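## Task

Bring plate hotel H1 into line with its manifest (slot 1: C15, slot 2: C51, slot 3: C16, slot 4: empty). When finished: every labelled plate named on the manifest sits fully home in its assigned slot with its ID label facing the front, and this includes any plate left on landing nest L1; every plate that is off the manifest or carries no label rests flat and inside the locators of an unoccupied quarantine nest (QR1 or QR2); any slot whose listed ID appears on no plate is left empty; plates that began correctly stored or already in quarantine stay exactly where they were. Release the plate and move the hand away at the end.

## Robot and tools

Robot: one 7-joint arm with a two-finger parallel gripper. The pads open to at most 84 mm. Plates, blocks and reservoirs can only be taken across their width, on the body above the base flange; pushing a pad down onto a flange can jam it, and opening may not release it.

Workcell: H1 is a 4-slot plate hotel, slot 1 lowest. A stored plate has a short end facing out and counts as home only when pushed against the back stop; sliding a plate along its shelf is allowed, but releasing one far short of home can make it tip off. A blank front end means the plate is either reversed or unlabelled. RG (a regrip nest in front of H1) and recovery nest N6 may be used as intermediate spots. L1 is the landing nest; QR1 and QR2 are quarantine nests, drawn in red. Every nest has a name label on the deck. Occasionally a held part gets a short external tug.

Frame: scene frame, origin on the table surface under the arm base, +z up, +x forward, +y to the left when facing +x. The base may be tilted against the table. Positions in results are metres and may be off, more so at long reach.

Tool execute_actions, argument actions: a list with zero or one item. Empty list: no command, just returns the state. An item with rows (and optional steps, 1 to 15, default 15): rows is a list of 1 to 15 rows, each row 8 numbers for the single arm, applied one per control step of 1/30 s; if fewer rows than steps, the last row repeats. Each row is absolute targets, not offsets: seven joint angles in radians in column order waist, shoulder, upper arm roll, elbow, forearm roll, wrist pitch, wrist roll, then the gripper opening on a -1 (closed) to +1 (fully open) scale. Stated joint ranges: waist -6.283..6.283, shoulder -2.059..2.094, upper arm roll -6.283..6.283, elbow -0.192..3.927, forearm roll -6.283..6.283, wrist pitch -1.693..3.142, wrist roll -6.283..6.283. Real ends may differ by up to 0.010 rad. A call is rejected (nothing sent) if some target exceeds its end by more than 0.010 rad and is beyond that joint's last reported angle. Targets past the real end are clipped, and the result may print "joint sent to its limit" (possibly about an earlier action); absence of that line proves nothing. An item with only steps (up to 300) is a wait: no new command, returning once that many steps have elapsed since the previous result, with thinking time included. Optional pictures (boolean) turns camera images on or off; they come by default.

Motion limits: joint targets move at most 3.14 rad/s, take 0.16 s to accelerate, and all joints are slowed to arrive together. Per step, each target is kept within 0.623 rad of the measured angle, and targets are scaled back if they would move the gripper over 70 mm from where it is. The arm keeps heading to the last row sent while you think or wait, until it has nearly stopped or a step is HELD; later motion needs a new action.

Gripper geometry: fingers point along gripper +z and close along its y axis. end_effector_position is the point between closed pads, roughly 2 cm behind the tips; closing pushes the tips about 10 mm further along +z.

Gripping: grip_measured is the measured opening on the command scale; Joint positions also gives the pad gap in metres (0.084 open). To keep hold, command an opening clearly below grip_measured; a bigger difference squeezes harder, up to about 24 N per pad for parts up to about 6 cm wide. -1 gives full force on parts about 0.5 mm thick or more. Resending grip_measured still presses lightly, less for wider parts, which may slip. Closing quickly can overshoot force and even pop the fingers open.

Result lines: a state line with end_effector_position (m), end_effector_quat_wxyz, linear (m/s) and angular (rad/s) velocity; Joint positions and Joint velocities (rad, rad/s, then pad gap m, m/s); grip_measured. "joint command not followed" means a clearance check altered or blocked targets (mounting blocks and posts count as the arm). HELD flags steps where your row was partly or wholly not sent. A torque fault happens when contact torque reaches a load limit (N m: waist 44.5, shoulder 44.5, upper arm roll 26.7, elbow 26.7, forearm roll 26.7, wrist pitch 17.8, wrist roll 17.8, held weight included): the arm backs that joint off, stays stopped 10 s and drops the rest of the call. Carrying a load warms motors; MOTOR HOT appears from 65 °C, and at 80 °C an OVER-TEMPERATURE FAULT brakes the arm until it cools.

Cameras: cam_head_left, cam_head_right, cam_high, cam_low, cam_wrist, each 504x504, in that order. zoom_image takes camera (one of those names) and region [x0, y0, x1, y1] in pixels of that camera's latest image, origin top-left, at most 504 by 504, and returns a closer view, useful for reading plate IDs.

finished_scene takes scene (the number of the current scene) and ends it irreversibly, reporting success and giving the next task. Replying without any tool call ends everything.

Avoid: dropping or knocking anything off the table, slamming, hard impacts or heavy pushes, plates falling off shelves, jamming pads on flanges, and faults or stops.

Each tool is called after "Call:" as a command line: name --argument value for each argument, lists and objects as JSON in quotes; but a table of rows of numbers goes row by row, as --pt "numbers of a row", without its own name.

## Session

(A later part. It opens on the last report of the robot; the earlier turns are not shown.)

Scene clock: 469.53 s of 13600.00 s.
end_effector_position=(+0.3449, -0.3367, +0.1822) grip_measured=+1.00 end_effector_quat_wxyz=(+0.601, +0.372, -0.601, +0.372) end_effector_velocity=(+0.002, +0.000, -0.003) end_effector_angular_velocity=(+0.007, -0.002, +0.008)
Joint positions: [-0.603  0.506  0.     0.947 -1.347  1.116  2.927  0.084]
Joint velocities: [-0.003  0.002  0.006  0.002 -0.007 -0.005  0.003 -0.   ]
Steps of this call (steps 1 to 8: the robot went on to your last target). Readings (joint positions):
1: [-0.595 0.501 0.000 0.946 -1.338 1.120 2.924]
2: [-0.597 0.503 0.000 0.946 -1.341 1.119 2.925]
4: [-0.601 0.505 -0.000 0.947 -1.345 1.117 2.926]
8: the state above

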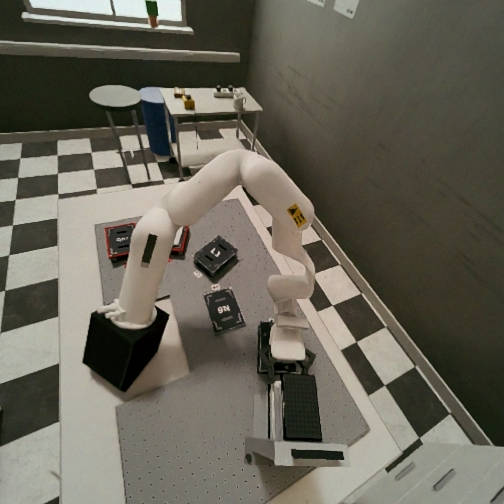

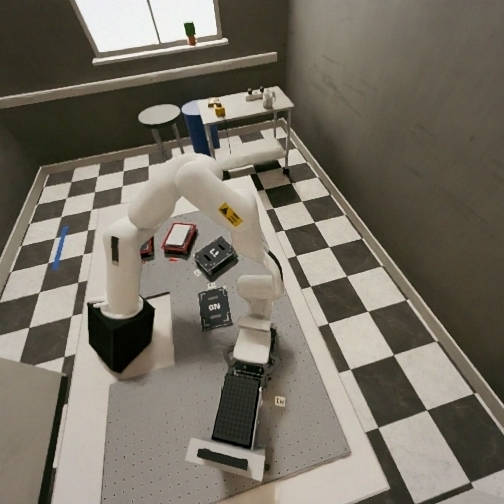

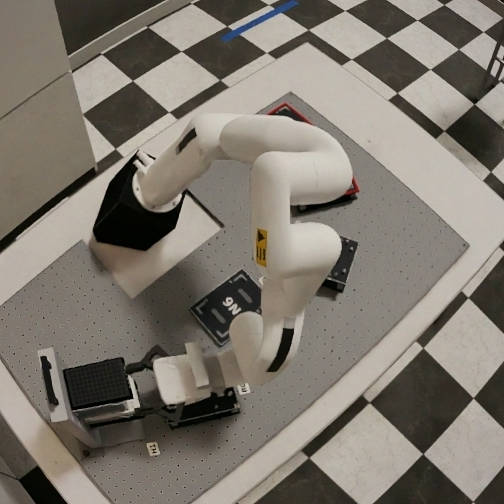

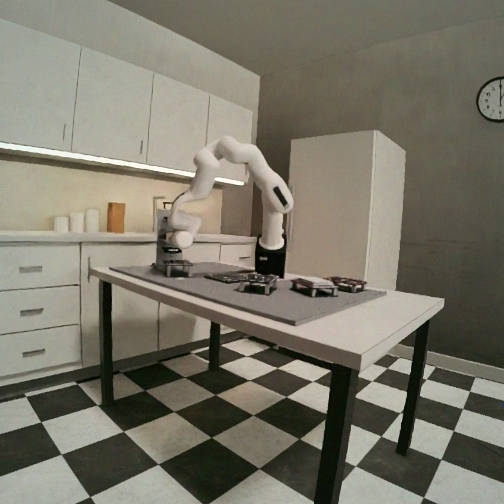

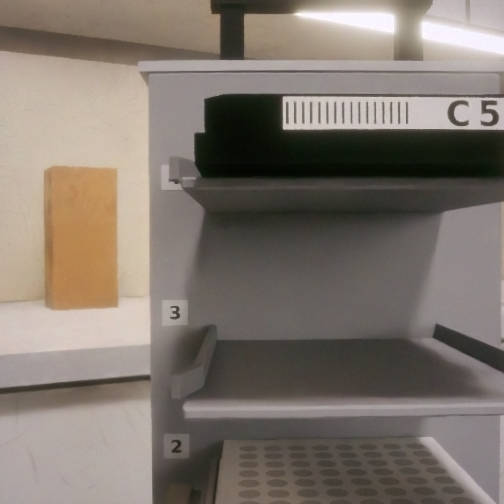

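Call:
execute_actions --actions '[{"rows":[[-0.6116,0.5113,0,0.9490,-1.3559,1.1115,2.9301,1],[-0.6193,0.5162,0,0.9507,-1.3641,1.1077,2.9328,1],[-0.6270,0.5212,0,0.9526,-1.3723,1.1039,2.9355,1],[-0.6347,0.5262,0,0.9546,-1.3805,1.1002,2.9381,1],[-0.6424,0.5313,0,0.9567,-1.3888,1.0965,2.9408,1],[-0.6501,0.5365,0,0.9589,-1.3971,1.0930,2.9435,1],[-0.6578,0.5417,0,0.9612,-1.4054,1.0894,2.9462,1],[-0.6655,0.5470,0,0.9637,-1.4137,1.0860,2.9489,1],[-0.6717,0.5513,0,0.9658,-1.4204,1.0832,2.9510,1],[-0.6763,0.5545,0,0.9674,-1.4254,1.0812,2.9526,1],[-0.6794,0.5567,0,0.9685,-1.4287,1.0799,2.9537,1],[-0.6809,0.5578,0,0.9690,-1.4304,1.0792,2.9542,1],[-0.6806,0.5587,0,0.9695,-1.4303,1.0793,2.9546,1]],"steps":15}]' --pictures false

Call:
execute_actions --actions '[{"rows":[[-0.6806,0.5587,0,0.9695,-1.4303,1.0793,2.9546,1],[-0.6806,0.5587,0,0.9695,-1.4303,1.0793,2.9546,1],[-0.6806,0.5587,0,0.9695,-1.4303,1.0793,2.9546,1],[-0.6806,0.5587,0,0.9695,-1.4303,1.0793,2.9546,0.98],[-0.6806,0.5587,0,0.9695,-1.4303,1.0793,2.9546,0.96],[-0.6806,0.5587,0,0.9695,-1.4303,1.0793,2.9546,0.94],[-0.6806,0.5587,0,0.9695,-1.4303,1.0793,2.9546,0.91],[-0.6806,0.5587,0,0.9695,-1.4303,1.0793,2.9546,0.87],[-0.6806,0.5587,0,0.9695,-1.4303,1.0793,2.9546,0.8],[-0.6806,0.5587,0,0.9695,-1.4303,1.0793,2.9546,0.6],[-0.6806,0.5587,0,0.9695,-1.4303,1.0793,2.9546,0.3],[-0.6806,0.5587,0,0.9695,-1.4303,1.0793,2.9546,0.0],[-0.6806,0.5587,0,0.9695,-1.4303,1.0793,2.9546,-0.4],[-0.6806,0.5587,0,0.9695,-1.4303,1.0793,2.9546,-0.7],[-0.6806,0.5587,0,0.9695,-1.4303,1.0793,2.9546,-1]],"steps":15}]'

Scene clock: 537.00 s of 13600.00 s.
end_effector_position=(+0.3292, -0.3673, +0.1827) grip_measured=+1.00 end_effector_quat_wxyz=(+0.602, +0.371, -0.601, +0.372) end_effector_velocity=(-0.009, -0.021, -0.005) end_effector_angular_velocity=(+0.007, -0.001, +0.008)
Joint positions: [-0.677  0.555 -0.001  0.968 -1.425  1.082  2.953  0.084]
Joint velocities: [-0.051  0.043  0.006  0.022 -0.061 -0.027  0.022 -0.   ]
Steps of this call (steps 1 to 30: the robot went on to your last target; steps 31 to 90: nothing new was sent; then 63.97 s passed at rest; steps 91 to 105: all 15 steps of this action). Readings (joint positions):
91: [-0.604 0.507 0.000 0.947 -1.348 1.115 2.928]
92: [-0.605 0.507 0.000 0.948 -1.350 1.114 2.928]
94: [-0.613 0.512 0.001 0.950 -1.358 1.110 2.931]
98: [-0.639 0.529 -0.000 0.956 -1.385 1.098 2.940]
105: the state above

Scene clock: 537.50 s of 13600.00 s.
end_effector_position=(+0.3292, -0.3685, +0.1818) grip_measured=+0.94 end_effector_quat_wxyz=(+0.601, +0.373, -0.601, +0.372) end_effector_velocity=(-0.000, -0.000, +0.000) end_effector_angular_velocity=(-0.001, +0.001, -0.000)
Joint positions: [-0.68   0.559  0.     0.97  -1.43   1.079  2.955  0.082]
Joint velocities: [-0.     0.     0.    -0.    -0.001  0.001  0.     0.   ]
Steps of this call (steps 1 to 15: all 15 steps of this action). Readings (joint positions):
1: [-0.678 0.557 -0.001 0.968 -1.427 1.081 2.953]
2: [-0.679 0.557 -0.000 0.969 -1.428 1.080 2.954]
4: [-0.680 0.558 0.000 0.969 -1.429 1.080 2.954]
8: [-0.680 0.558 0.000 0.969 -1.430 1.079 2.955]
15: the state above

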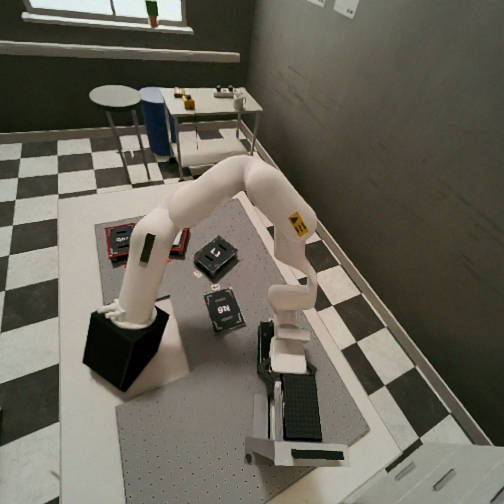

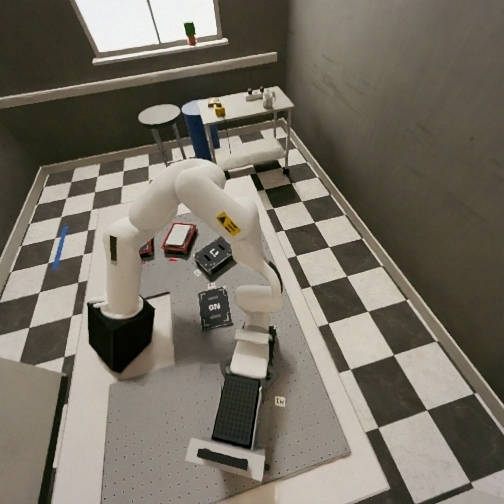

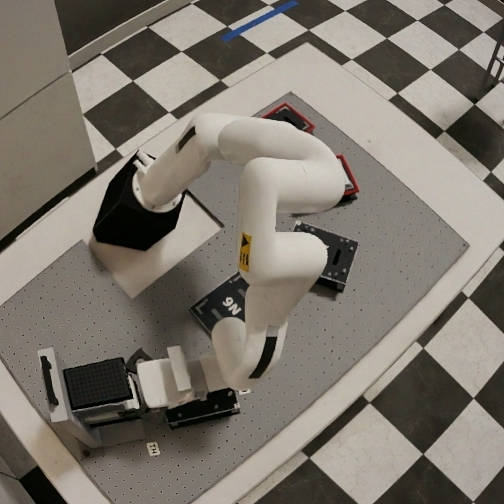

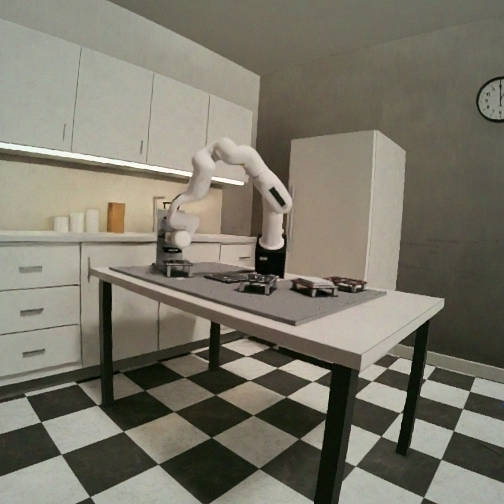

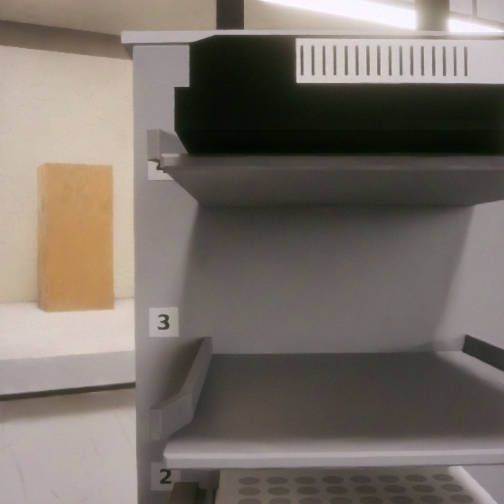

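Call:
execute_actions --actions '[{"rows":[[-0.6817,0.5559,0,0.9678,-1.4307,1.0790,2.9533,-1],[-0.6828,0.5530,0,0.9660,-1.4311,1.0788,2.9520,-1],[-0.6840,0.5502,0,0.9643,-1.4316,1.0785,2.9508,-1],[-0.6851,0.5473,0,0.9625,-1.4320,1.0782,2.9495,-1],[-0.6851,0.5473,0,0.9625,-1.4320,1.0782,2.9495,-1],[-0.6820,0.5451,0,0.9614,-1.4286,1.0796,2.9484,-1],[-0.6774,0.5418,0,0.9598,-1.4236,1.0816,2.9468,-1],[-0.6697,0.5365,0,0.9572,-1.4152,1.0850,2.9441,-1],[-0.6542,0.5259,0,0.9524,-1.3986,1.0921,2.9387,-1],[-0.6388,0.5156,0,0.9480,-1.3820,1.0994,2.9333,-1],[-0.6233,0.5056,0,0.9442,-1.3656,1.1069,2.9279,-1],[-0.6079,0.4958,0,0.9408,-1.3492,1.1147,2.9225,-1],[-0.5925,0.4864,0,0.9379,-1.3329,1.1227,2.9171,-1],[-0.5770,0.4772,0,0.9356,-1.3168,1.1310,2.9116,-1],[-0.5616,0.4682,0,0.9336,-1.3007,1.1395,2.9062,-1]],"steps":15}]' --pictures false

Call:
execute_actions --actions '[{"rows":[[-0.5461,0.4596,0,0.9322,-1.2847,1.1482,2.9008,-1],[-0.5307,0.4512,0,0.9313,-1.2688,1.1572,2.8953,-1],[-0.5153,0.4431,0,0.9309,-1.2530,1.1664,2.8898,-1],[-0.4998,0.4353,0,0.9309,-1.2373,1.1759,2.8844,-1],[-0.4844,0.4277,0,0.9314,-1.2217,1.1856,2.8789,-1],[-0.4689,0.4204,0,0.9325,-1.2062,1.1955,2.8734,-1],[-0.4535,0.4134,0,0.9340,-1.1908,1.2057,2.8679,-1],[-0.4381,0.4067,0,0.9360,-1.1755,1.2161,2.8624,-1],[-0.4226,0.4002,0,0.9384,-1.1603,1.2268,2.8569,-1],[-0.4149,0.3971,0,0.9399,-1.1528,1.2322,2.8542,-1],[-0.4072,0.3941,0,0.9414,-1.1452,1.2377,2.8514,-1]],"steps":14}]' --pictures false

Call:
execute_actions --actions '[{"rows":[[-0.4081,0.3909,0,0.9395,-1.1455,1.2378,2.8499,-1],[-0.4107,0.3821,0,0.9345,-1.1464,1.2381,2.8458,-1],[-0.4146,0.3689,0,0.9269,-1.1477,1.2386,2.8396,-1],[-0.4196,0.3523,0,0.9175,-1.1493,1.2392,2.8315,-1],[-0.4253,0.3336,0,0.9072,-1.1511,1.2399,2.8220,-1],[-0.4314,0.3138,0,0.8967,-1.1528,1.2407,2.8117,-1],[-0.4375,0.2941,0,0.8864,-1.1544,1.2414,2.8010,-1],[-0.4434,0.2756,0,0.8771,-1.1559,1.2421,2.7907,-1],[-0.4486,0.2592,0,0.8691,-1.1572,1.2427,2.7814,-1],[-0.4527,0.2462,0,0.8629,-1.1581,1.2432,2.7738,-1],[-0.4556,0.2377,0,0.8589,-1.1587,1.2435,2.7687,-1],[-0.4566,0.2346,0,0.8574,-1.1589,1.2436,2.7668,-1]],"steps":15}]' --pictures false

Call:
execute_actions --actions '[{"steps":6}]'

Scene clock: 557.30 s of 13600.00 s.
end_effector_position=(+0.3424, -0.3414, +0.1866) grip_measured=+0.93 end_effector_quat_wxyz=(+0.602, +0.371, -0.601, +0.372) end_effector_velocity=(+0.109, +0.187, -0.016) end_effector_angular_velocity=(+0.039, -0.015, +0.045)
Joint positions: [-0.617  0.502 -0.001  0.943 -1.359  1.111  2.926  0.082]
Joint velocities: [ 0.441 -0.275  0.034 -0.081  0.451  0.202 -0.148  0.   ]
Steps of this call (steps 1 to 15: the robot went on to your last target; steps 16 to 90: nothing new was sent; then 16.30 s passed at rest; steps 91 to 105: all 15 steps of this action). Readings (joint positions):
91: [-0.681 0.559 0.000 0.969 -1.430 1.079 2.955]
92: [-0.681 0.558 0.000 0.969 -1.430 1.079 2.954]
94: [-0.682 0.555 0.000 0.967 -1.431 1.079 2.953]
98: [-0.682 0.548 -0.001 0.962 -1.429 1.080 2.949]
105: the state above

Scene clock: 557.77 s of 13600.00 s.
end_effector_position=(+0.3841, -0.2603, +0.1850) grip_measured=+0.94 end_effector_quat_wxyz=(+0.600, +0.374, -0.601, +0.373) end_effector_velocity=(+0.037, +0.077, -0.004) end_effector_angular_velocity=(+0.014, +0.000, +0.010)
Joint positions: [-0.42   0.399  0.002  0.94  -1.159  1.228  2.856  0.082]
Joint velocities: [ 0.179 -0.077  0.008  0.026  0.171  0.116 -0.062 -0.   ]
Steps of this call (steps 1 to 14: all 14 steps of this action). Readings (joint positions):
1: [-0.602 0.493 -0.000 0.941 -1.344 1.118 2.921]
2: [-0.587 0.484 0.001 0.938 -1.328 1.126 2.915]
4: [-0.557 0.467 0.001 0.935 -1.297 1.142 2.905]
8: [-0.496 0.434 0.000 0.932 -1.234 1.179 2.883]
14: the state above

Scene clock: 558.27 s of 13600.00 s.
end_effector_position=(+0.3855, -0.2566, +0.2364) grip_measured=+0.93 end_effector_quat_wxyz=(+0.601, +0.371, -0.602, +0.373) end_effector_velocity=(-0.003, +0.003, +0.047) end_effector_angular_velocity=(+0.008, +0.013, +0.001)
Joint positions: [-0.454  0.245 -0.001  0.864 -1.158  1.243  2.774  0.082]
Joint velocities: [-0.046 -0.148  0.006 -0.08  -0.011  0.005 -0.09  -0.   ]
Steps of this call (steps 1 to 15: all 15 steps of this action). Readings (joint positions):
1: [-0.415 0.397 0.002 0.941 -1.154 1.231 2.855]
2: [-0.412 0.395 0.002 0.940 -1.151 1.233 2.853]
4: [-0.412 0.388 0.000 0.936 -1.149 1.236 2.848]
8: [-0.424 0.341 -0.001 0.911 -1.151 1.239 2.825]
15: the state above

Scene clock: 558.47 s of 13600.00 s.
end_effector_position=(+0.3850, -0.2557, +0.2384) grip_measured=+0.93 end_effector_quat_wxyz=(+0.601, +0.373, -0.601, +0.372) end_effector_velocity=(-0.000, +0.000, +0.003) end_effector_angular_velocity=(+0.001, +0.003, +0.000)
Joint positions: [-0.456  0.236  0.     0.858 -1.159  1.243  2.767  0.082]
Joint velocities: [-0.002 -0.009  0.    -0.005 -0.001  0.001 -0.008  0.   ]
Steps of this call (steps 1 to 6: the robot went on to your last target). Readings (joint positions):
1: [-0.455 0.241 -0.001 0.862 -1.158 1.244 2.772]
2: [-0.456 0.239 -0.001 0.860 -1.159 1.244 2.770]
4: [-0.456 0.237 0.000 0.858 -1.159 1.243 2.768]
6: the state above

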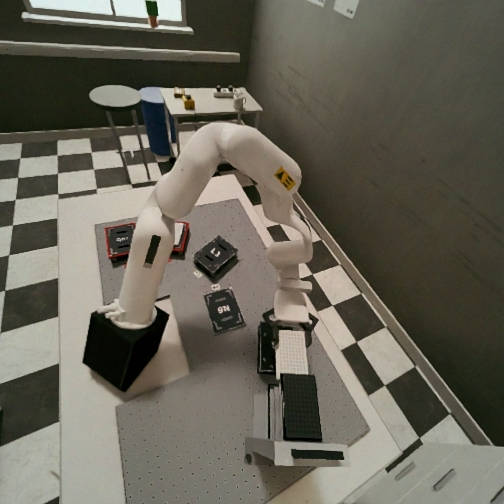

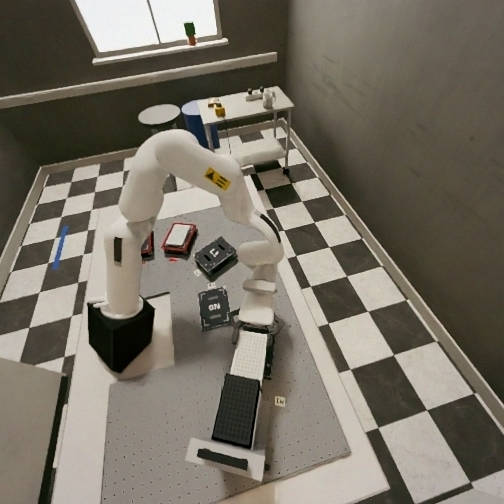

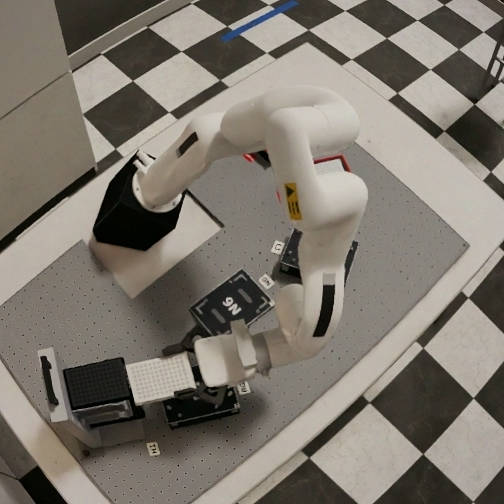

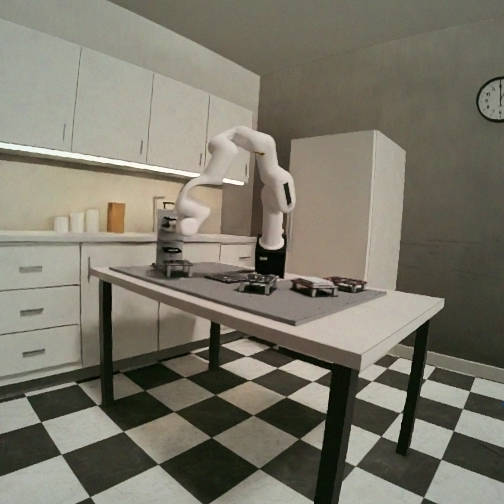

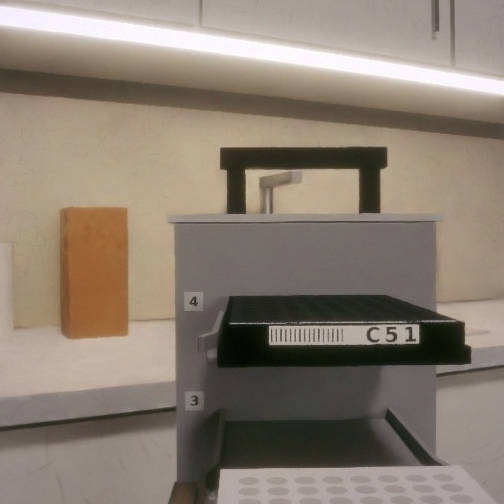

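Call:
execute_actions --actions '[{"rows":[[-0.4600,0.2358,0,0.8568,-1.1620,1.2411,2.7678,-1],[-0.4648,0.2377,0,0.8558,-1.1664,1.2374,2.7694,-1],[-0.4731,0.2408,0,0.8543,-1.1741,1.2312,2.7720,-1],[-0.4813,0.2441,0,0.8529,-1.1817,1.2251,2.7746,-1],[-0.4895,0.2474,0,0.8516,-1.1894,1.2191,2.7773,-1],[-0.4977,0.2508,0,0.8505,-1.1971,1.2131,2.7800,-1],[-0.5060,0.2543,0,0.8495,-1.2048,1.2072,2.7826,-1],[-0.5142,0.2578,0,0.8487,-1.2126,1.2013,2.7853,-1],[-0.5223,0.2614,0,0.8479,-1.2204,1.1955,2.7880,-1],[-0.5305,0.2652,0,0.8473,-1.2282,1.1898,2.7907,-1],[-0.5387,0.2690,0,0.8468,-1.2361,1.1841,2.7934,-1],[-0.5469,0.2729,0,0.8465,-1.2440,1.1785,2.7962,-1],[-0.5551,0.2768,0,0.8462,-1.2519,1.1730,2.7989,-1],[-0.5714,0.2849,0,0.8462,-1.2678,1.1621,2.8044,-1],[-0.5877,0.2934,0,0.8466,-1.2838,1.1515,2.8100,-1]],"steps":15}]' --pictures false

Call:
execute_actions --actions '[{"rows":[[-0.6040,0.3022,0,0.8475,-1.2999,1.1411,2.8156,-1],[-0.6202,0.3113,0,0.8490,-1.3162,1.1310,2.8213,-1],[-0.6365,0.3207,0,0.8510,-1.3326,1.1211,2.8270,-1],[-0.6527,0.3305,0,0.8534,-1.3491,1.1115,2.8327,-1],[-0.6689,0.3406,0,0.8564,-1.3657,1.1022,2.8385,-1],[-0.6850,0.3509,0,0.8599,-1.3825,1.0931,2.8443,-1],[-0.7011,0.3617,0,0.8639,-1.3993,1.0842,2.8502,-1],[-0.7140,0.3704,0,0.8675,-1.4129,1.0773,2.8549,-1],[-0.7237,0.3772,0,0.8704,-1.4231,1.0723,2.8585,-1],[-0.7301,0.3817,0,0.8724,-1.4300,1.0689,2.8609,-1],[-0.7366,0.3863,0,0.8745,-1.4368,1.0656,2.8633,-1],[-0.7414,0.3898,0,0.8762,-1.4420,1.0632,2.8651,-1]],"steps":15}]' --pictures false

Call:
execute_actions --actions '[{"rows":[[-0.7414,0.3898,0,0.8762,-1.4420,1.0632,2.8651,-1],[-0.7414,0.3898,0,0.8762,-1.4420,1.0632,2.8651,-1],[-0.7405,0.3918,0,0.8772,-1.4418,1.0635,2.8663,-1],[-0.7396,0.3938,0,0.8782,-1.4416,1.0638,2.8675,-1],[-0.7387,0.3958,0,0.8792,-1.4414,1.0641,2.8688,-1],[-0.7377,0.3977,0,0.8802,-1.4412,1.0643,2.8700,-1],[-0.7370,0.3993,0,0.8810,-1.4410,1.0646,2.8709,-1],[-0.7365,0.4004,0,0.8815,-1.4409,1.0647,2.8716,-1],[-0.7362,0.4011,0,0.8819,-1.4409,1.0648,2.8720,-1]],"steps":15}]'

Scene clock: 586.20 s of 13600.00 s.
end_effector_position=(+0.3688, -0.2891, +0.2392) grip_measured=+0.93 end_effector_quat_wxyz=(+0.601, +0.372, -0.601, +0.373) end_effector_velocity=(-0.046, -0.108, -0.005) end_effector_angular_velocity=(+0.013, -0.004, +0.025)
Joint positions: [-0.544  0.272  0.     0.847 -1.241  1.181  2.795  0.082]
Joint velocities: [-0.293  0.14   0.015 -0.004 -0.292 -0.208  0.102  0.   ]
Steps of this call (steps 1 to 30: the robot went on to your last target; steps 31 to 90: nothing new was sent; then 24.23 s passed at rest; steps 91 to 105: all 15 steps of this action). Readings (joint positions):
91: [-0.457 0.235 0.000 0.857 -1.159 1.243 2.767]
92: [-0.457 0.235 0.000 0.857 -1.160 1.243 2.767]
94: [-0.462 0.237 0.001 0.857 -1.164 1.239 2.769]
98: [-0.487 0.246 0.000 0.852 -1.187 1.221 2.776]
105: the state above

Scene clock: 586.70 s of 13600.00 s.
end_effector_position=(+0.3318, -0.3623, +0.2397) grip_measured=+0.93 end_effector_quat_wxyz=(+0.602, +0.371, -0.601, +0.372) end_effector_velocity=(-0.020, -0.042, -0.004) end_effector_angular_velocity=(+0.010, -0.000, +0.009)
Joint positions: [-0.733  0.384 -0.001  0.874 -1.432  1.068  2.862  0.082]
Joint velocities: [-0.114  0.079  0.009  0.033 -0.124 -0.064  0.043 -0.   ]
Steps of this call (steps 1 to 15: all 15 steps of this action). Readings (joint positions):
1: [-0.554 0.277 0.001 0.847 -1.251 1.174 2.799]
2: [-0.566 0.283 0.001 0.847 -1.264 1.165 2.803]
4: [-0.594 0.298 0.001 0.848 -1.291 1.147 2.813]
8: [-0.657 0.334 -0.001 0.856 -1.354 1.110 2.834]
15: the state above

Scene clock: 587.20 s of 13600.00 s.
end_effector_position=(+0.3308, -0.3653, +0.2352) grip_measured=+0.93 end_effector_quat_wxyz=(+0.601, +0.372, -0.601, +0.372) end_effector_velocity=(-0.000, -0.002, +0.000) end_effector_angular_velocity=(-0.004, -0.001, -0.001)
Joint positions: [-0.736  0.401  0.     0.882 -1.441  1.065  2.872  0.082]
Joint velocities: [-0.     0.004 -0.002  0.003 -0.002  0.001  0.003  0.   ]
Steps of this call (steps 1 to 15: all 15 steps of this action). Readings (joint positions):
1: [-0.736 0.386 -0.001 0.874 -1.435 1.067 2.863]
2: [-0.738 0.387 -0.000 0.875 -1.438 1.066 2.864]
4: [-0.739 0.389 0.000 0.876 -1.440 1.064 2.865]
8: [-0.738 0.395 0.001 0.879 -1.441 1.064 2.868]
15: the state above

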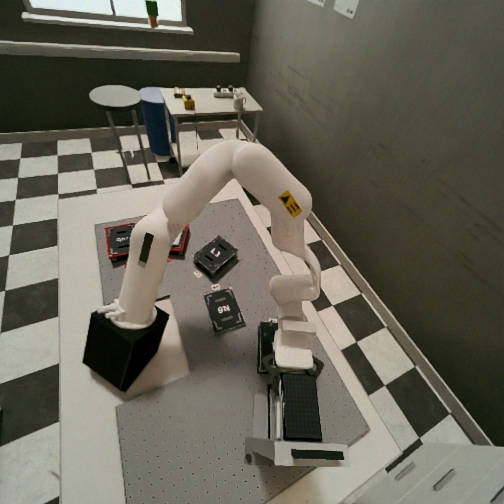

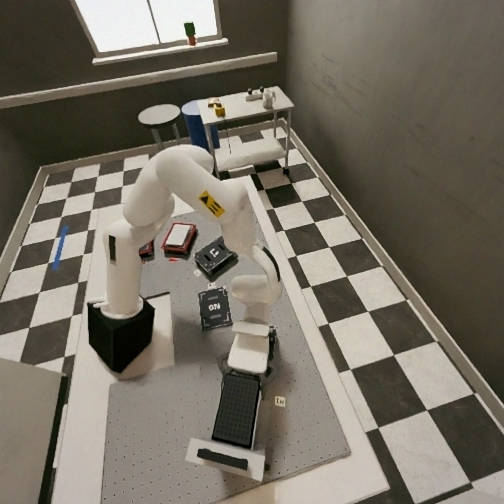

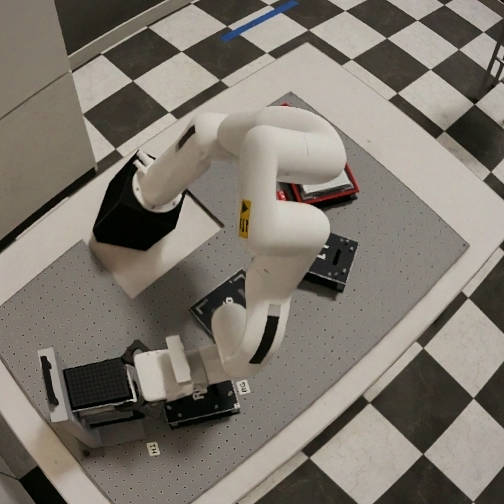

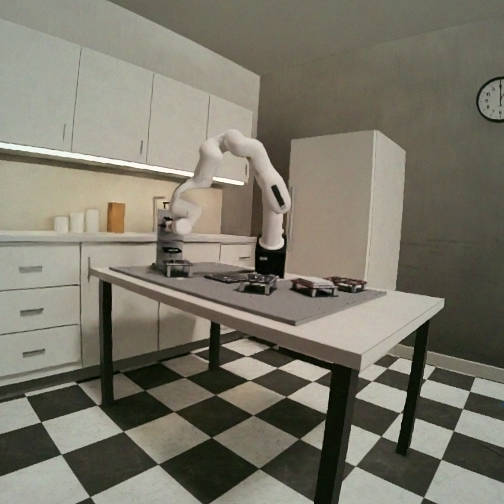

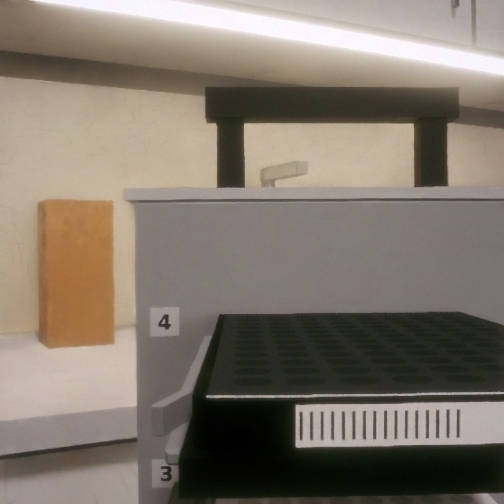

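Call:
execute_actions --actions '[{"rows":[[-0.7362,0.4011,0,0.8819,-1.4409,1.0648,2.8720,0],[-0.7362,0.4011,0,0.8819,-1.4409,1.0648,2.8720,0.5],[-0.7378,0.4023,0,0.8825,-1.4426,1.0640,2.8726,0.8],[-0.7394,0.4035,0,0.8830,-1.4444,1.0632,2.8732,0.8],[-0.7410,0.4046,0,0.8836,-1.4461,1.0624,2.8738,0.8],[-0.7426,0.4058,0,0.8842,-1.4478,1.0616,2.8744,0.8],[-0.7442,0.4070,0,0.8847,-1.4495,1.0608,2.8750,0.8],[-0.7458,0.4082,0,0.8853,-1.4513,1.0600,2.8756,0.8],[-0.7474,0.4093,0,0.8859,-1.4530,1.0592,2.8762,0.8]],"steps":15}]' --pictures false

Call:
execute_actions --actions '[{"rows":[[-0.7466,0.4088,0,0.8856,-1.4521,1.0596,2.8759,0.9],[-0.7458,0.4082,0,0.8853,-1.4513,1.0600,2.8756,0.95],[-0.7458,0.4082,0,0.8853,-1.4513,1.0600,2.8756,1],[-0.7458,0.4082,0,0.8853,-1.4513,1.0600,2.8756,1],[-0.7458,0.4082,0,0.8853,-1.4513,1.0600,2.8756,1],[-0.7458,0.4082,0,0.8853,-1.4513,1.0600,2.8756,1],[-0.7458,0.4082,0,0.8853,-1.4513,1.0600,2.8756,1],[-0.7458,0.4082,0,0.8853,-1.4513,1.0600,2.8756,1],[-0.7471,0.4054,0,0.8839,-1.4516,1.0596,2.8739,1],[-0.7484,0.4026,0,0.8825,-1.4518,1.0592,2.8722,1],[-0.7497,0.3997,0,0.8810,-1.4521,1.0588,2.8704,1],[-0.7510,0.3969,0,0.8796,-1.4524,1.0584,2.8687,1],[-0.7510,0.3969,0,0.8796,-1.4524,1.0584,2.8687,1],[-0.7494,0.3957,0,0.8790,-1.4506,1.0592,2.8681,1],[-0.7414,0.3898,0,0.8762,-1.4420,1.0632,2.8651,1]],"steps":15}]' --pictures false

Call:
execute_actions --actions '[{"rows":[[-0.7301,0.3817,0,0.8724,-1.4300,1.0689,2.8609,1],[-0.7140,0.3704,0,0.8675,-1.4129,1.0773,2.8549,1],[-0.7011,0.3617,0,0.8639,-1.3993,1.0842,2.8502,1],[-0.6850,0.3509,0,0.8599,-1.3825,1.0931,2.8443,1],[-0.6689,0.3406,0,0.8564,-1.3657,1.1022,2.8385,1],[-0.6527,0.3305,0,0.8534,-1.3491,1.1115,2.8327,1],[-0.6365,0.3207,0,0.8510,-1.3326,1.1211,2.8270,1],[-0.6202,0.3113,0,0.8490,-1.3162,1.1310,2.8213,1],[-0.6040,0.3022,0,0.8475,-1.2999,1.1411,2.8156,1],[-0.5942,0.2969,0,0.8469,-1.2902,1.1473,2.8122,1],[-0.5877,0.2934,0,0.8466,-1.2838,1.1515,2.8100,1]],"steps":15}]'

Call:
execute_actions --actions '[{"rows":[[-0.5897,0.2882,0,0.8441,-1.2842,1.1513,2.8068,1],[-0.5943,0.2762,0,0.8385,-1.2850,1.1507,2.7993,1],[-0.6023,0.2556,0,0.8291,-1.2864,1.1497,2.7862,1],[-0.6110,0.2334,0,0.8194,-1.2877,1.1486,2.7716,1],[-0.6213,0.2079,0,0.8087,-1.2890,1.1473,2.7542,1],[-0.6316,0.1825,0,0.7986,-1.2901,1.1459,2.7362,1],[-0.6407,0.1606,0,0.7903,-1.2909,1.1446,2.7202,1],[-0.6491,0.1404,0,0.7831,-1.2915,1.1434,2.7051,1],[-0.6541,0.1287,0,0.7790,-1.2918,1.1426,2.6961,1],[-0.6562,0.1237,0,0.7773,-1.2919,1.1423,2.6922,1]],"steps":15}]' --pictures false

Scene clock: 621.33 s of 13600.00 s.
end_effector_position=(+0.3292, -0.3689, +0.2349) grip_measured=+0.94 end_effector_quat_wxyz=(+0.601, +0.373, -0.601, +0.373) end_effector_velocity=(-0.000, -0.001, -0.000) end_effector_angular_velocity=(+0.001, -0.000, +0.002)
Joint positions: [-0.746  0.408  0.002  0.885 -1.452  1.06   2.876  0.082]
Joint velocities: [-0.004  0.001  0.002  0.    -0.005 -0.002  0.002  0.   ]
Steps of this call (steps 1 to 15: the robot went on to your last target; steps 16 to 90: nothing new was sent; then 30.63 s passed at rest; steps 91 to 105: all 15 steps of this action). Readings (joint positions):
91: [-0.736 0.401 0.000 0.882 -1.441 1.065 2.872]
92: [-0.736 0.401 0.000 0.882 -1.441 1.065 2.872]
94: [-0.737 0.401 0.000 0.882 -1.441 1.065 2.872]
98: [-0.741 0.404 0.000 0.884 -1.446 1.062 2.874]
105: the state above

Scene clock: 621.83 s of 13600.00 s.
end_effector_position=(+0.3285, -0.3693, +0.2385) grip_measured=+1.00 end_effector_quat_wxyz=(+0.601, +0.372, -0.601, +0.372) end_effector_velocity=(+0.000, +0.008, +0.019) end_effector_angular_velocity=(-0.016, -0.002, -0.018)
Joint positions: [-0.75   0.399 -0.001  0.881 -1.452  1.059  2.87   0.084]
Joint velocities: [ 0.012 -0.058 -0.012 -0.028  0.036  0.018 -0.034 -0.   ]
Steps of this call (steps 1 to 15: all 15 steps of this action). Readings (joint positions):
1: [-0.746 0.408 0.002 0.885 -1.452 1.060 2.876]
2: [-0.746 0.408 0.002 0.885 -1.452 1.060 2.876]
4: [-0.746 0.408 0.000 0.886 -1.452 1.060 2.876]
8: [-0.747 0.409 -0.002 0.886 -1.452 1.060 2.876]
15: the state above

Scene clock: 622.33 s of 13600.00 s.
end_effector_position=(+0.3604, -0.3083, +0.2383) grip_measured=+1.00 end_effector_quat_wxyz=(+0.600, +0.374, -0.601, +0.373) end_effector_velocity=(+0.009, +0.039, +0.006) end_effector_angular_velocity=(-0.013, +0.004, -0.028)
Joint positions: [-0.595  0.298  0.002  0.848 -1.293  1.145  2.813  0.084]
Joint velocities: [ 0.109 -0.063 -0.016 -0.018  0.12   0.076 -0.041  0.   ]
Steps of this call (steps 1 to 15: all 15 steps of this action). Readings (joint positions):
1: [-0.748 0.397 -0.001 0.880 -1.449 1.060 2.869]
2: [-0.745 0.393 -0.002 0.878 -1.445 1.062 2.867]
4: [-0.730 0.382 -0.002 0.872 -1.428 1.070 2.861]
8: [-0.678 0.347 0.000 0.860 -1.375 1.097 2.842]
15: the state above

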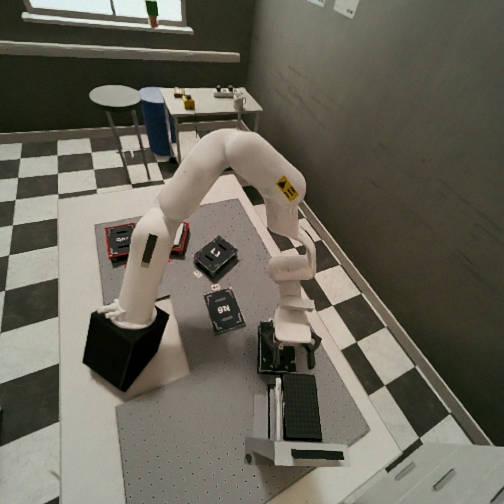

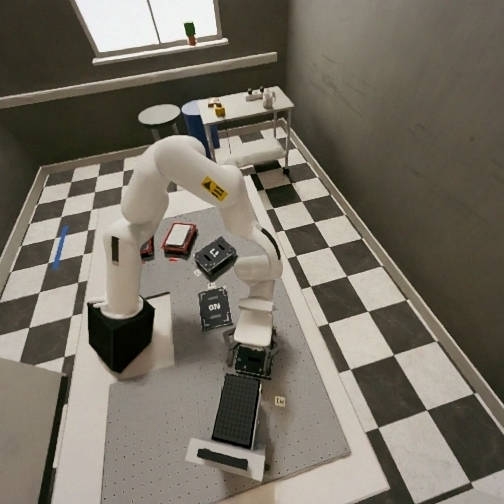

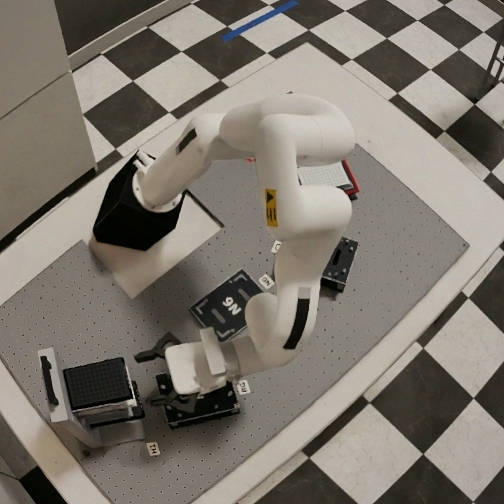

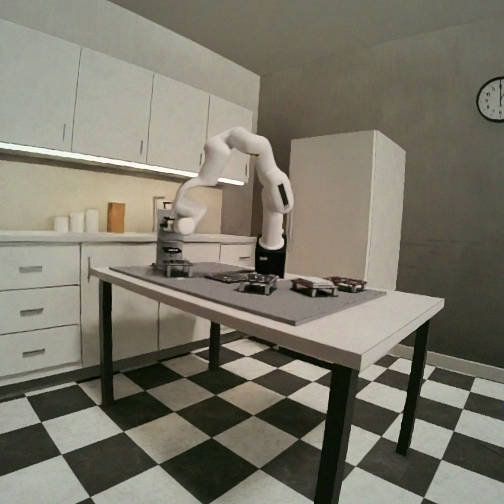

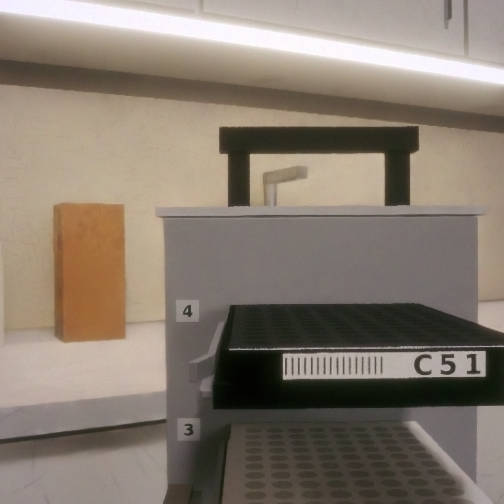

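Scene clock: 622.83 s of 13600.00 s.
end_effector_position=(+0.3602, -0.3063, +0.2970) grip_measured=+1.00 end_effector_quat_wxyz=(+0.601, +0.371, -0.602, +0.373) end_effector_velocity=(-0.003, +0.009, +0.013) end_effector_angular_velocity=(+0.034, +0.039, +0.013)
Joint positions: [-0.654  0.13  -0.001  0.781 -1.292  1.143  2.698  0.084]
Joint velocities: [-0.026 -0.074  0.022 -0.05  -0.001 -0.011 -0.072  0.   ]
Steps of this call (steps 1 to 15: all 15 steps of this action). Readings (joint positions):
1: [-0.592 0.296 0.002 0.848 -1.290 1.147 2.812]
2: [-0.591 0.294 0.001 0.846 -1.288 1.149 2.810]
4: [-0.594 0.284 0.000 0.841 -1.286 1.150 2.803]
8: [-0.617 0.222 -0.000 0.814 -1.288 1.148 2.762]
15: the state above

Call:
execute_actions --actions '[{"rows":[[-0.6648,0.1283,0,0.7777,-1.2999,1.1361,2.6950,1],[-0.6734,0.1330,0,0.7783,-1.3080,1.1300,2.6979,1],[-0.6906,0.1427,0,0.7798,-1.3243,1.1180,2.7038,1],[-0.6992,0.1477,0,0.7807,-1.3325,1.1121,2.7067,1],[-0.7077,0.1527,0,0.7818,-1.3407,1.1063,2.7097,1],[-0.7162,0.1579,0,0.7830,-1.3490,1.1006,2.7127,1],[-0.7247,0.1631,0,0.7844,-1.3573,1.0949,2.7158,1],[-0.7417,0.1739,0,0.7875,-1.3741,1.0837,2.7220,1],[-0.7586,0.1851,0,0.7912,-1.3910,1.0727,2.7283,1],[-0.7755,0.1966,0,0.7954,-1.4081,1.0621,2.7347,1],[-0.7923,0.2085,0,0.8001,-1.4253,1.0518,2.7412,1],[-0.8041,0.2171,0,0.8038,-1.4374,1.0447,2.7458,1],[-0.8124,0.2233,0,0.8066,-1.4461,1.0397,2.7492,1],[-0.8191,0.2284,0,0.8089,-1.4531,1.0357,2.7519,1]],"steps":15}]' --pictures false

Call:
execute_actions --actions '[{"rows":[[-0.8191,0.2284,0,0.8089,-1.4531,1.0357,2.7519,1],[-0.8191,0.2284,0,0.8089,-1.4531,1.0357,2.7519,1],[-0.8191,0.2284,0,0.8089,-1.4531,1.0357,2.7519,1],[-0.8191,0.2284,0,0.8089,-1.4531,1.0357,2.7519,1],[-0.8191,0.2284,0,0.8089,-1.4531,1.0357,2.7519,1],[-0.8178,0.2312,0,0.8099,-1.4530,1.0362,2.7540,1],[-0.8164,0.2339,0,0.8109,-1.4529,1.0367,2.7561,1],[-0.8151,0.2367,0,0.8120,-1.4528,1.0372,2.7583,1],[-0.8137,0.2395,0,0.8130,-1.4527,1.0377,2.7604,1],[-0.8124,0.2423,0,0.8140,-1.4526,1.0383,2.7625,1],[-0.8110,0.2450,0,0.8150,-1.4524,1.0388,2.7646,1],[-0.8097,0.2478,0,0.8160,-1.4523,1.0393,2.7667,1],[-0.8083,0.2506,0,0.8171,-1.4522,1.0398,2.7689,1],[-0.8070,0.2533,0,0.8181,-1.4521,1.0403,2.7710,1],[-0.8056,0.2561,0,0.8191,-1.4520,1.0408,2.7731,1]],"steps":15}]' --pictures false

Call:
execute_actions --actions '[{"rows":[[-0.8056,0.2561,0,0.8191,-1.4520,1.0408,2.7731,1]],"steps":8}]' --pictures false

Call:
execute_actions --actions '[{"rows":[[-0.8056,0.2561,0,0.8191,-1.4520,1.0408,2.7731,0.98],[-0.8056,0.2561,0,0.8191,-1.4520,1.0408,2.7731,0.96],[-0.8056,0.2561,0,0.8191,-1.4520,1.0408,2.7731,0.94],[-0.8056,0.2561,0,0.8191,-1.4520,1.0408,2.7731,0.91],[-0.8056,0.2561,0,0.8191,-1.4520,1.0408,2.7731,0.87],[-0.8056,0.2561,0,0.8191,-1.4520,1.0408,2.7731,0.8],[-0.8056,0.2561,0,0.8191,-1.4520,1.0408,2.7731,0.6],[-0.8056,0.2561,0,0.8191,-1.4520,1.0408,2.7731,0.3],[-0.8056,0.2561,0,0.8191,-1.4520,1.0408,2.7731,0],[-0.8056,0.2561,0,0.8191,-1.4520,1.0408,2.7731,-0.4],[-0.8056,0.2561,0,0.8191,-1.4520,1.0408,2.7731,-0.7],[-0.8056,0.2561,0,0.8191,-1.4520,1.0408,2.7731,-1]],"steps":13}]'

Scene clock: 667.37 s of 13600.00 s.
end_effector_position=(+0.3349, -0.3558, +0.2989) grip_measured=+1.00 end_effector_quat_wxyz=(+0.602, +0.371, -0.601, +0.372) end_effector_velocity=(-0.080, -0.130, +0.007) end_effector_angular_velocity=(-0.015, +0.005, -0.040)
Joint positions: [-0.791  0.209 -0.001  0.8   -1.424  1.054  2.741  0.084]
Joint velocities: [-0.338  0.239 -0.022  0.087 -0.329 -0.194  0.124 -0.   ]
Steps of this call (steps 1 to 15: the robot went on to your last target; steps 16 to 90: nothing new was sent; then 41.03 s passed at rest; steps 91 to 105: all 15 steps of this action). Readings (joint positions):
91: [-0.656 0.124 0.000 0.777 -1.292 1.142 2.692]
92: [-0.658 0.125 0.000 0.778 -1.294 1.141 2.693]
94: [-0.667 0.130 0.001 0.778 -1.303 1.133 2.696]
98: [-0.703 0.150 -0.001 0.781 -1.336 1.110 2.708]
105: the state above

Scene clock: 667.87 s of 13600.00 s.
end_effector_position=(+0.3305, -0.3659, +0.2915) grip_measured=+1.00 end_effector_quat_wxyz=(+0.601, +0.373, -0.601, +0.372) end_effector_velocity=(-0.001, -0.001, -0.029) end_effector_angular_velocity=(-0.002, -0.001, -0.002)
Joint positions: [-0.81   0.247  0.     0.816 -1.452  1.039  2.766  0.084]
Joint velocities: [ 0.037  0.081 -0.001  0.03   0.002  0.015  0.062 -0.   ]
Steps of this call (steps 1 to 15: all 15 steps of this action). Readings (joint positions):
1: [-0.801 0.215 -0.002 0.803 -1.433 1.048 2.744]
2: [-0.808 0.220 -0.002 0.805 -1.440 1.044 2.747]
4: [-0.815 0.225 -0.001 0.807 -1.447 1.039 2.750]
8: [-0.817 0.229 0.001 0.810 -1.452 1.037 2.753]
15: the state above

Scene clock: 668.13 s of 13600.00 s.
end_effector_position=(+0.3303, -0.3661, +0.2883) grip_measured=+1.00 end_effector_quat_wxyz=(+0.601, +0.372, -0.601, +0.372) end_effector_velocity=(-0.000, -0.001, +0.000) end_effector_angular_velocity=(-0.003, -0.003, -0.002)
Joint positions: [-0.806  0.256 -0.     0.819 -1.452  1.041  2.773  0.084]
Joint velocities: [ 0.001  0.003 -0.002  0.002  0.     0.001  0.004  0.   ]
Steps of this call (steps 1 to 8: all 8 steps of this action). Readings (joint positions):
1: [-0.809 0.249 0.000 0.817 -1.452 1.040 2.768]
2: [-0.808 0.251 0.000 0.817 -1.452 1.040 2.769]
4: [-0.806 0.254 0.000 0.818 -1.452 1.040 2.771]
8: the state above

Scene clock: 668.57 s of 13600.00 s.
end_effector_position=(+0.3303, -0.3661, +0.2882) grip_measured=+0.93 end_effector_quat_wxyz=(+0.601, +0.372, -0.601, +0.372) end_effector_velocity=(+0.000, +0.000, -0.000) end_effector_angular_velocity=(+0.000, +0.000, +0.000)
Joint positions: [-0.806  0.256 -0.     0.819 -1.452  1.041  2.773  0.082]
Joint velocities: [-0.     0.     0.     0.    -0.    -0.     0.001  0.   ]
Steps of this call (steps 1 to 13: all 13 steps of this action). Readings (joint positions):
1: [-0.806 0.256 -0.000 0.819 -1.452 1.041 2.773]
2: [-0.806 0.256 -0.000 0.819 -1.452 1.041 2.773]
4: [-0.806 0.256 -0.000 0.819 -1.452 1.041 2.773]
8: [-0.806 0.256 -0.000 0.819 -1.452 1.041 2.773]
13: the state above

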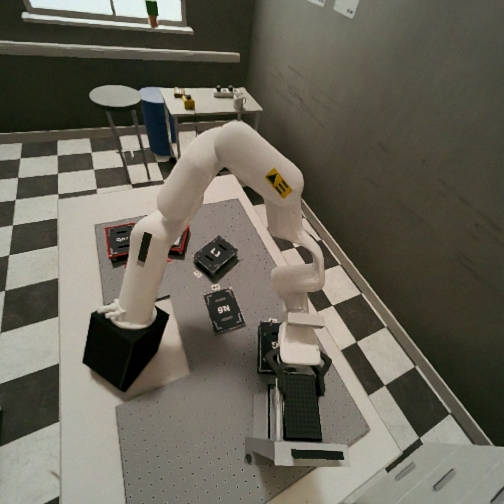

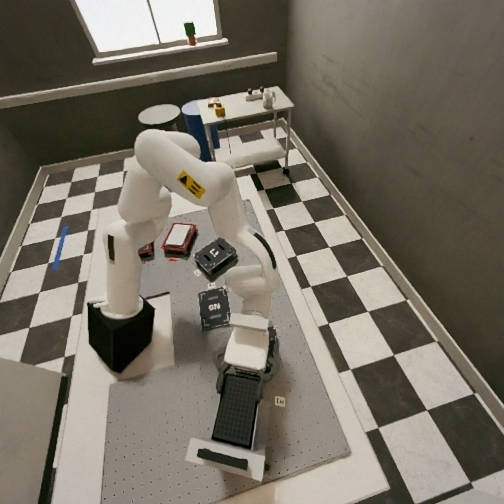

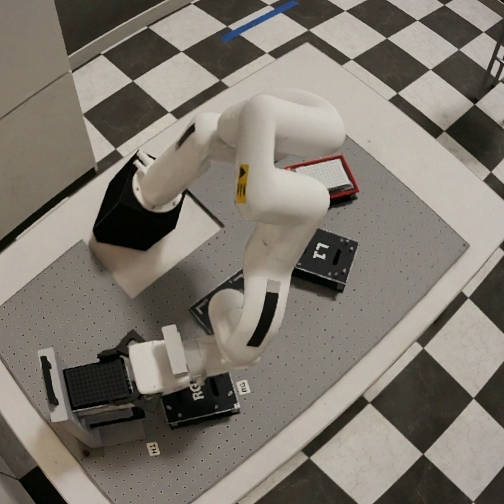

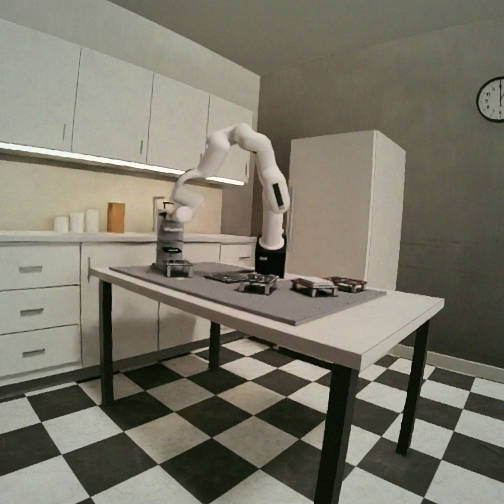

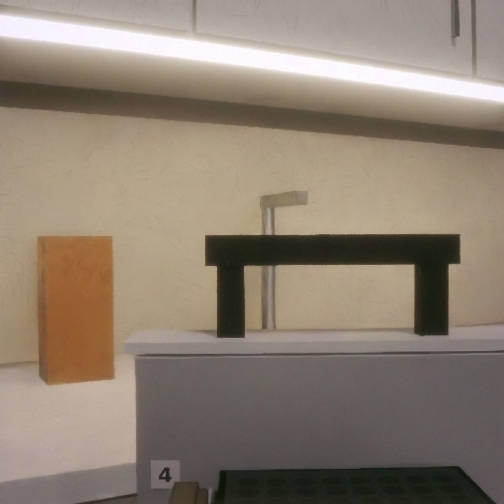

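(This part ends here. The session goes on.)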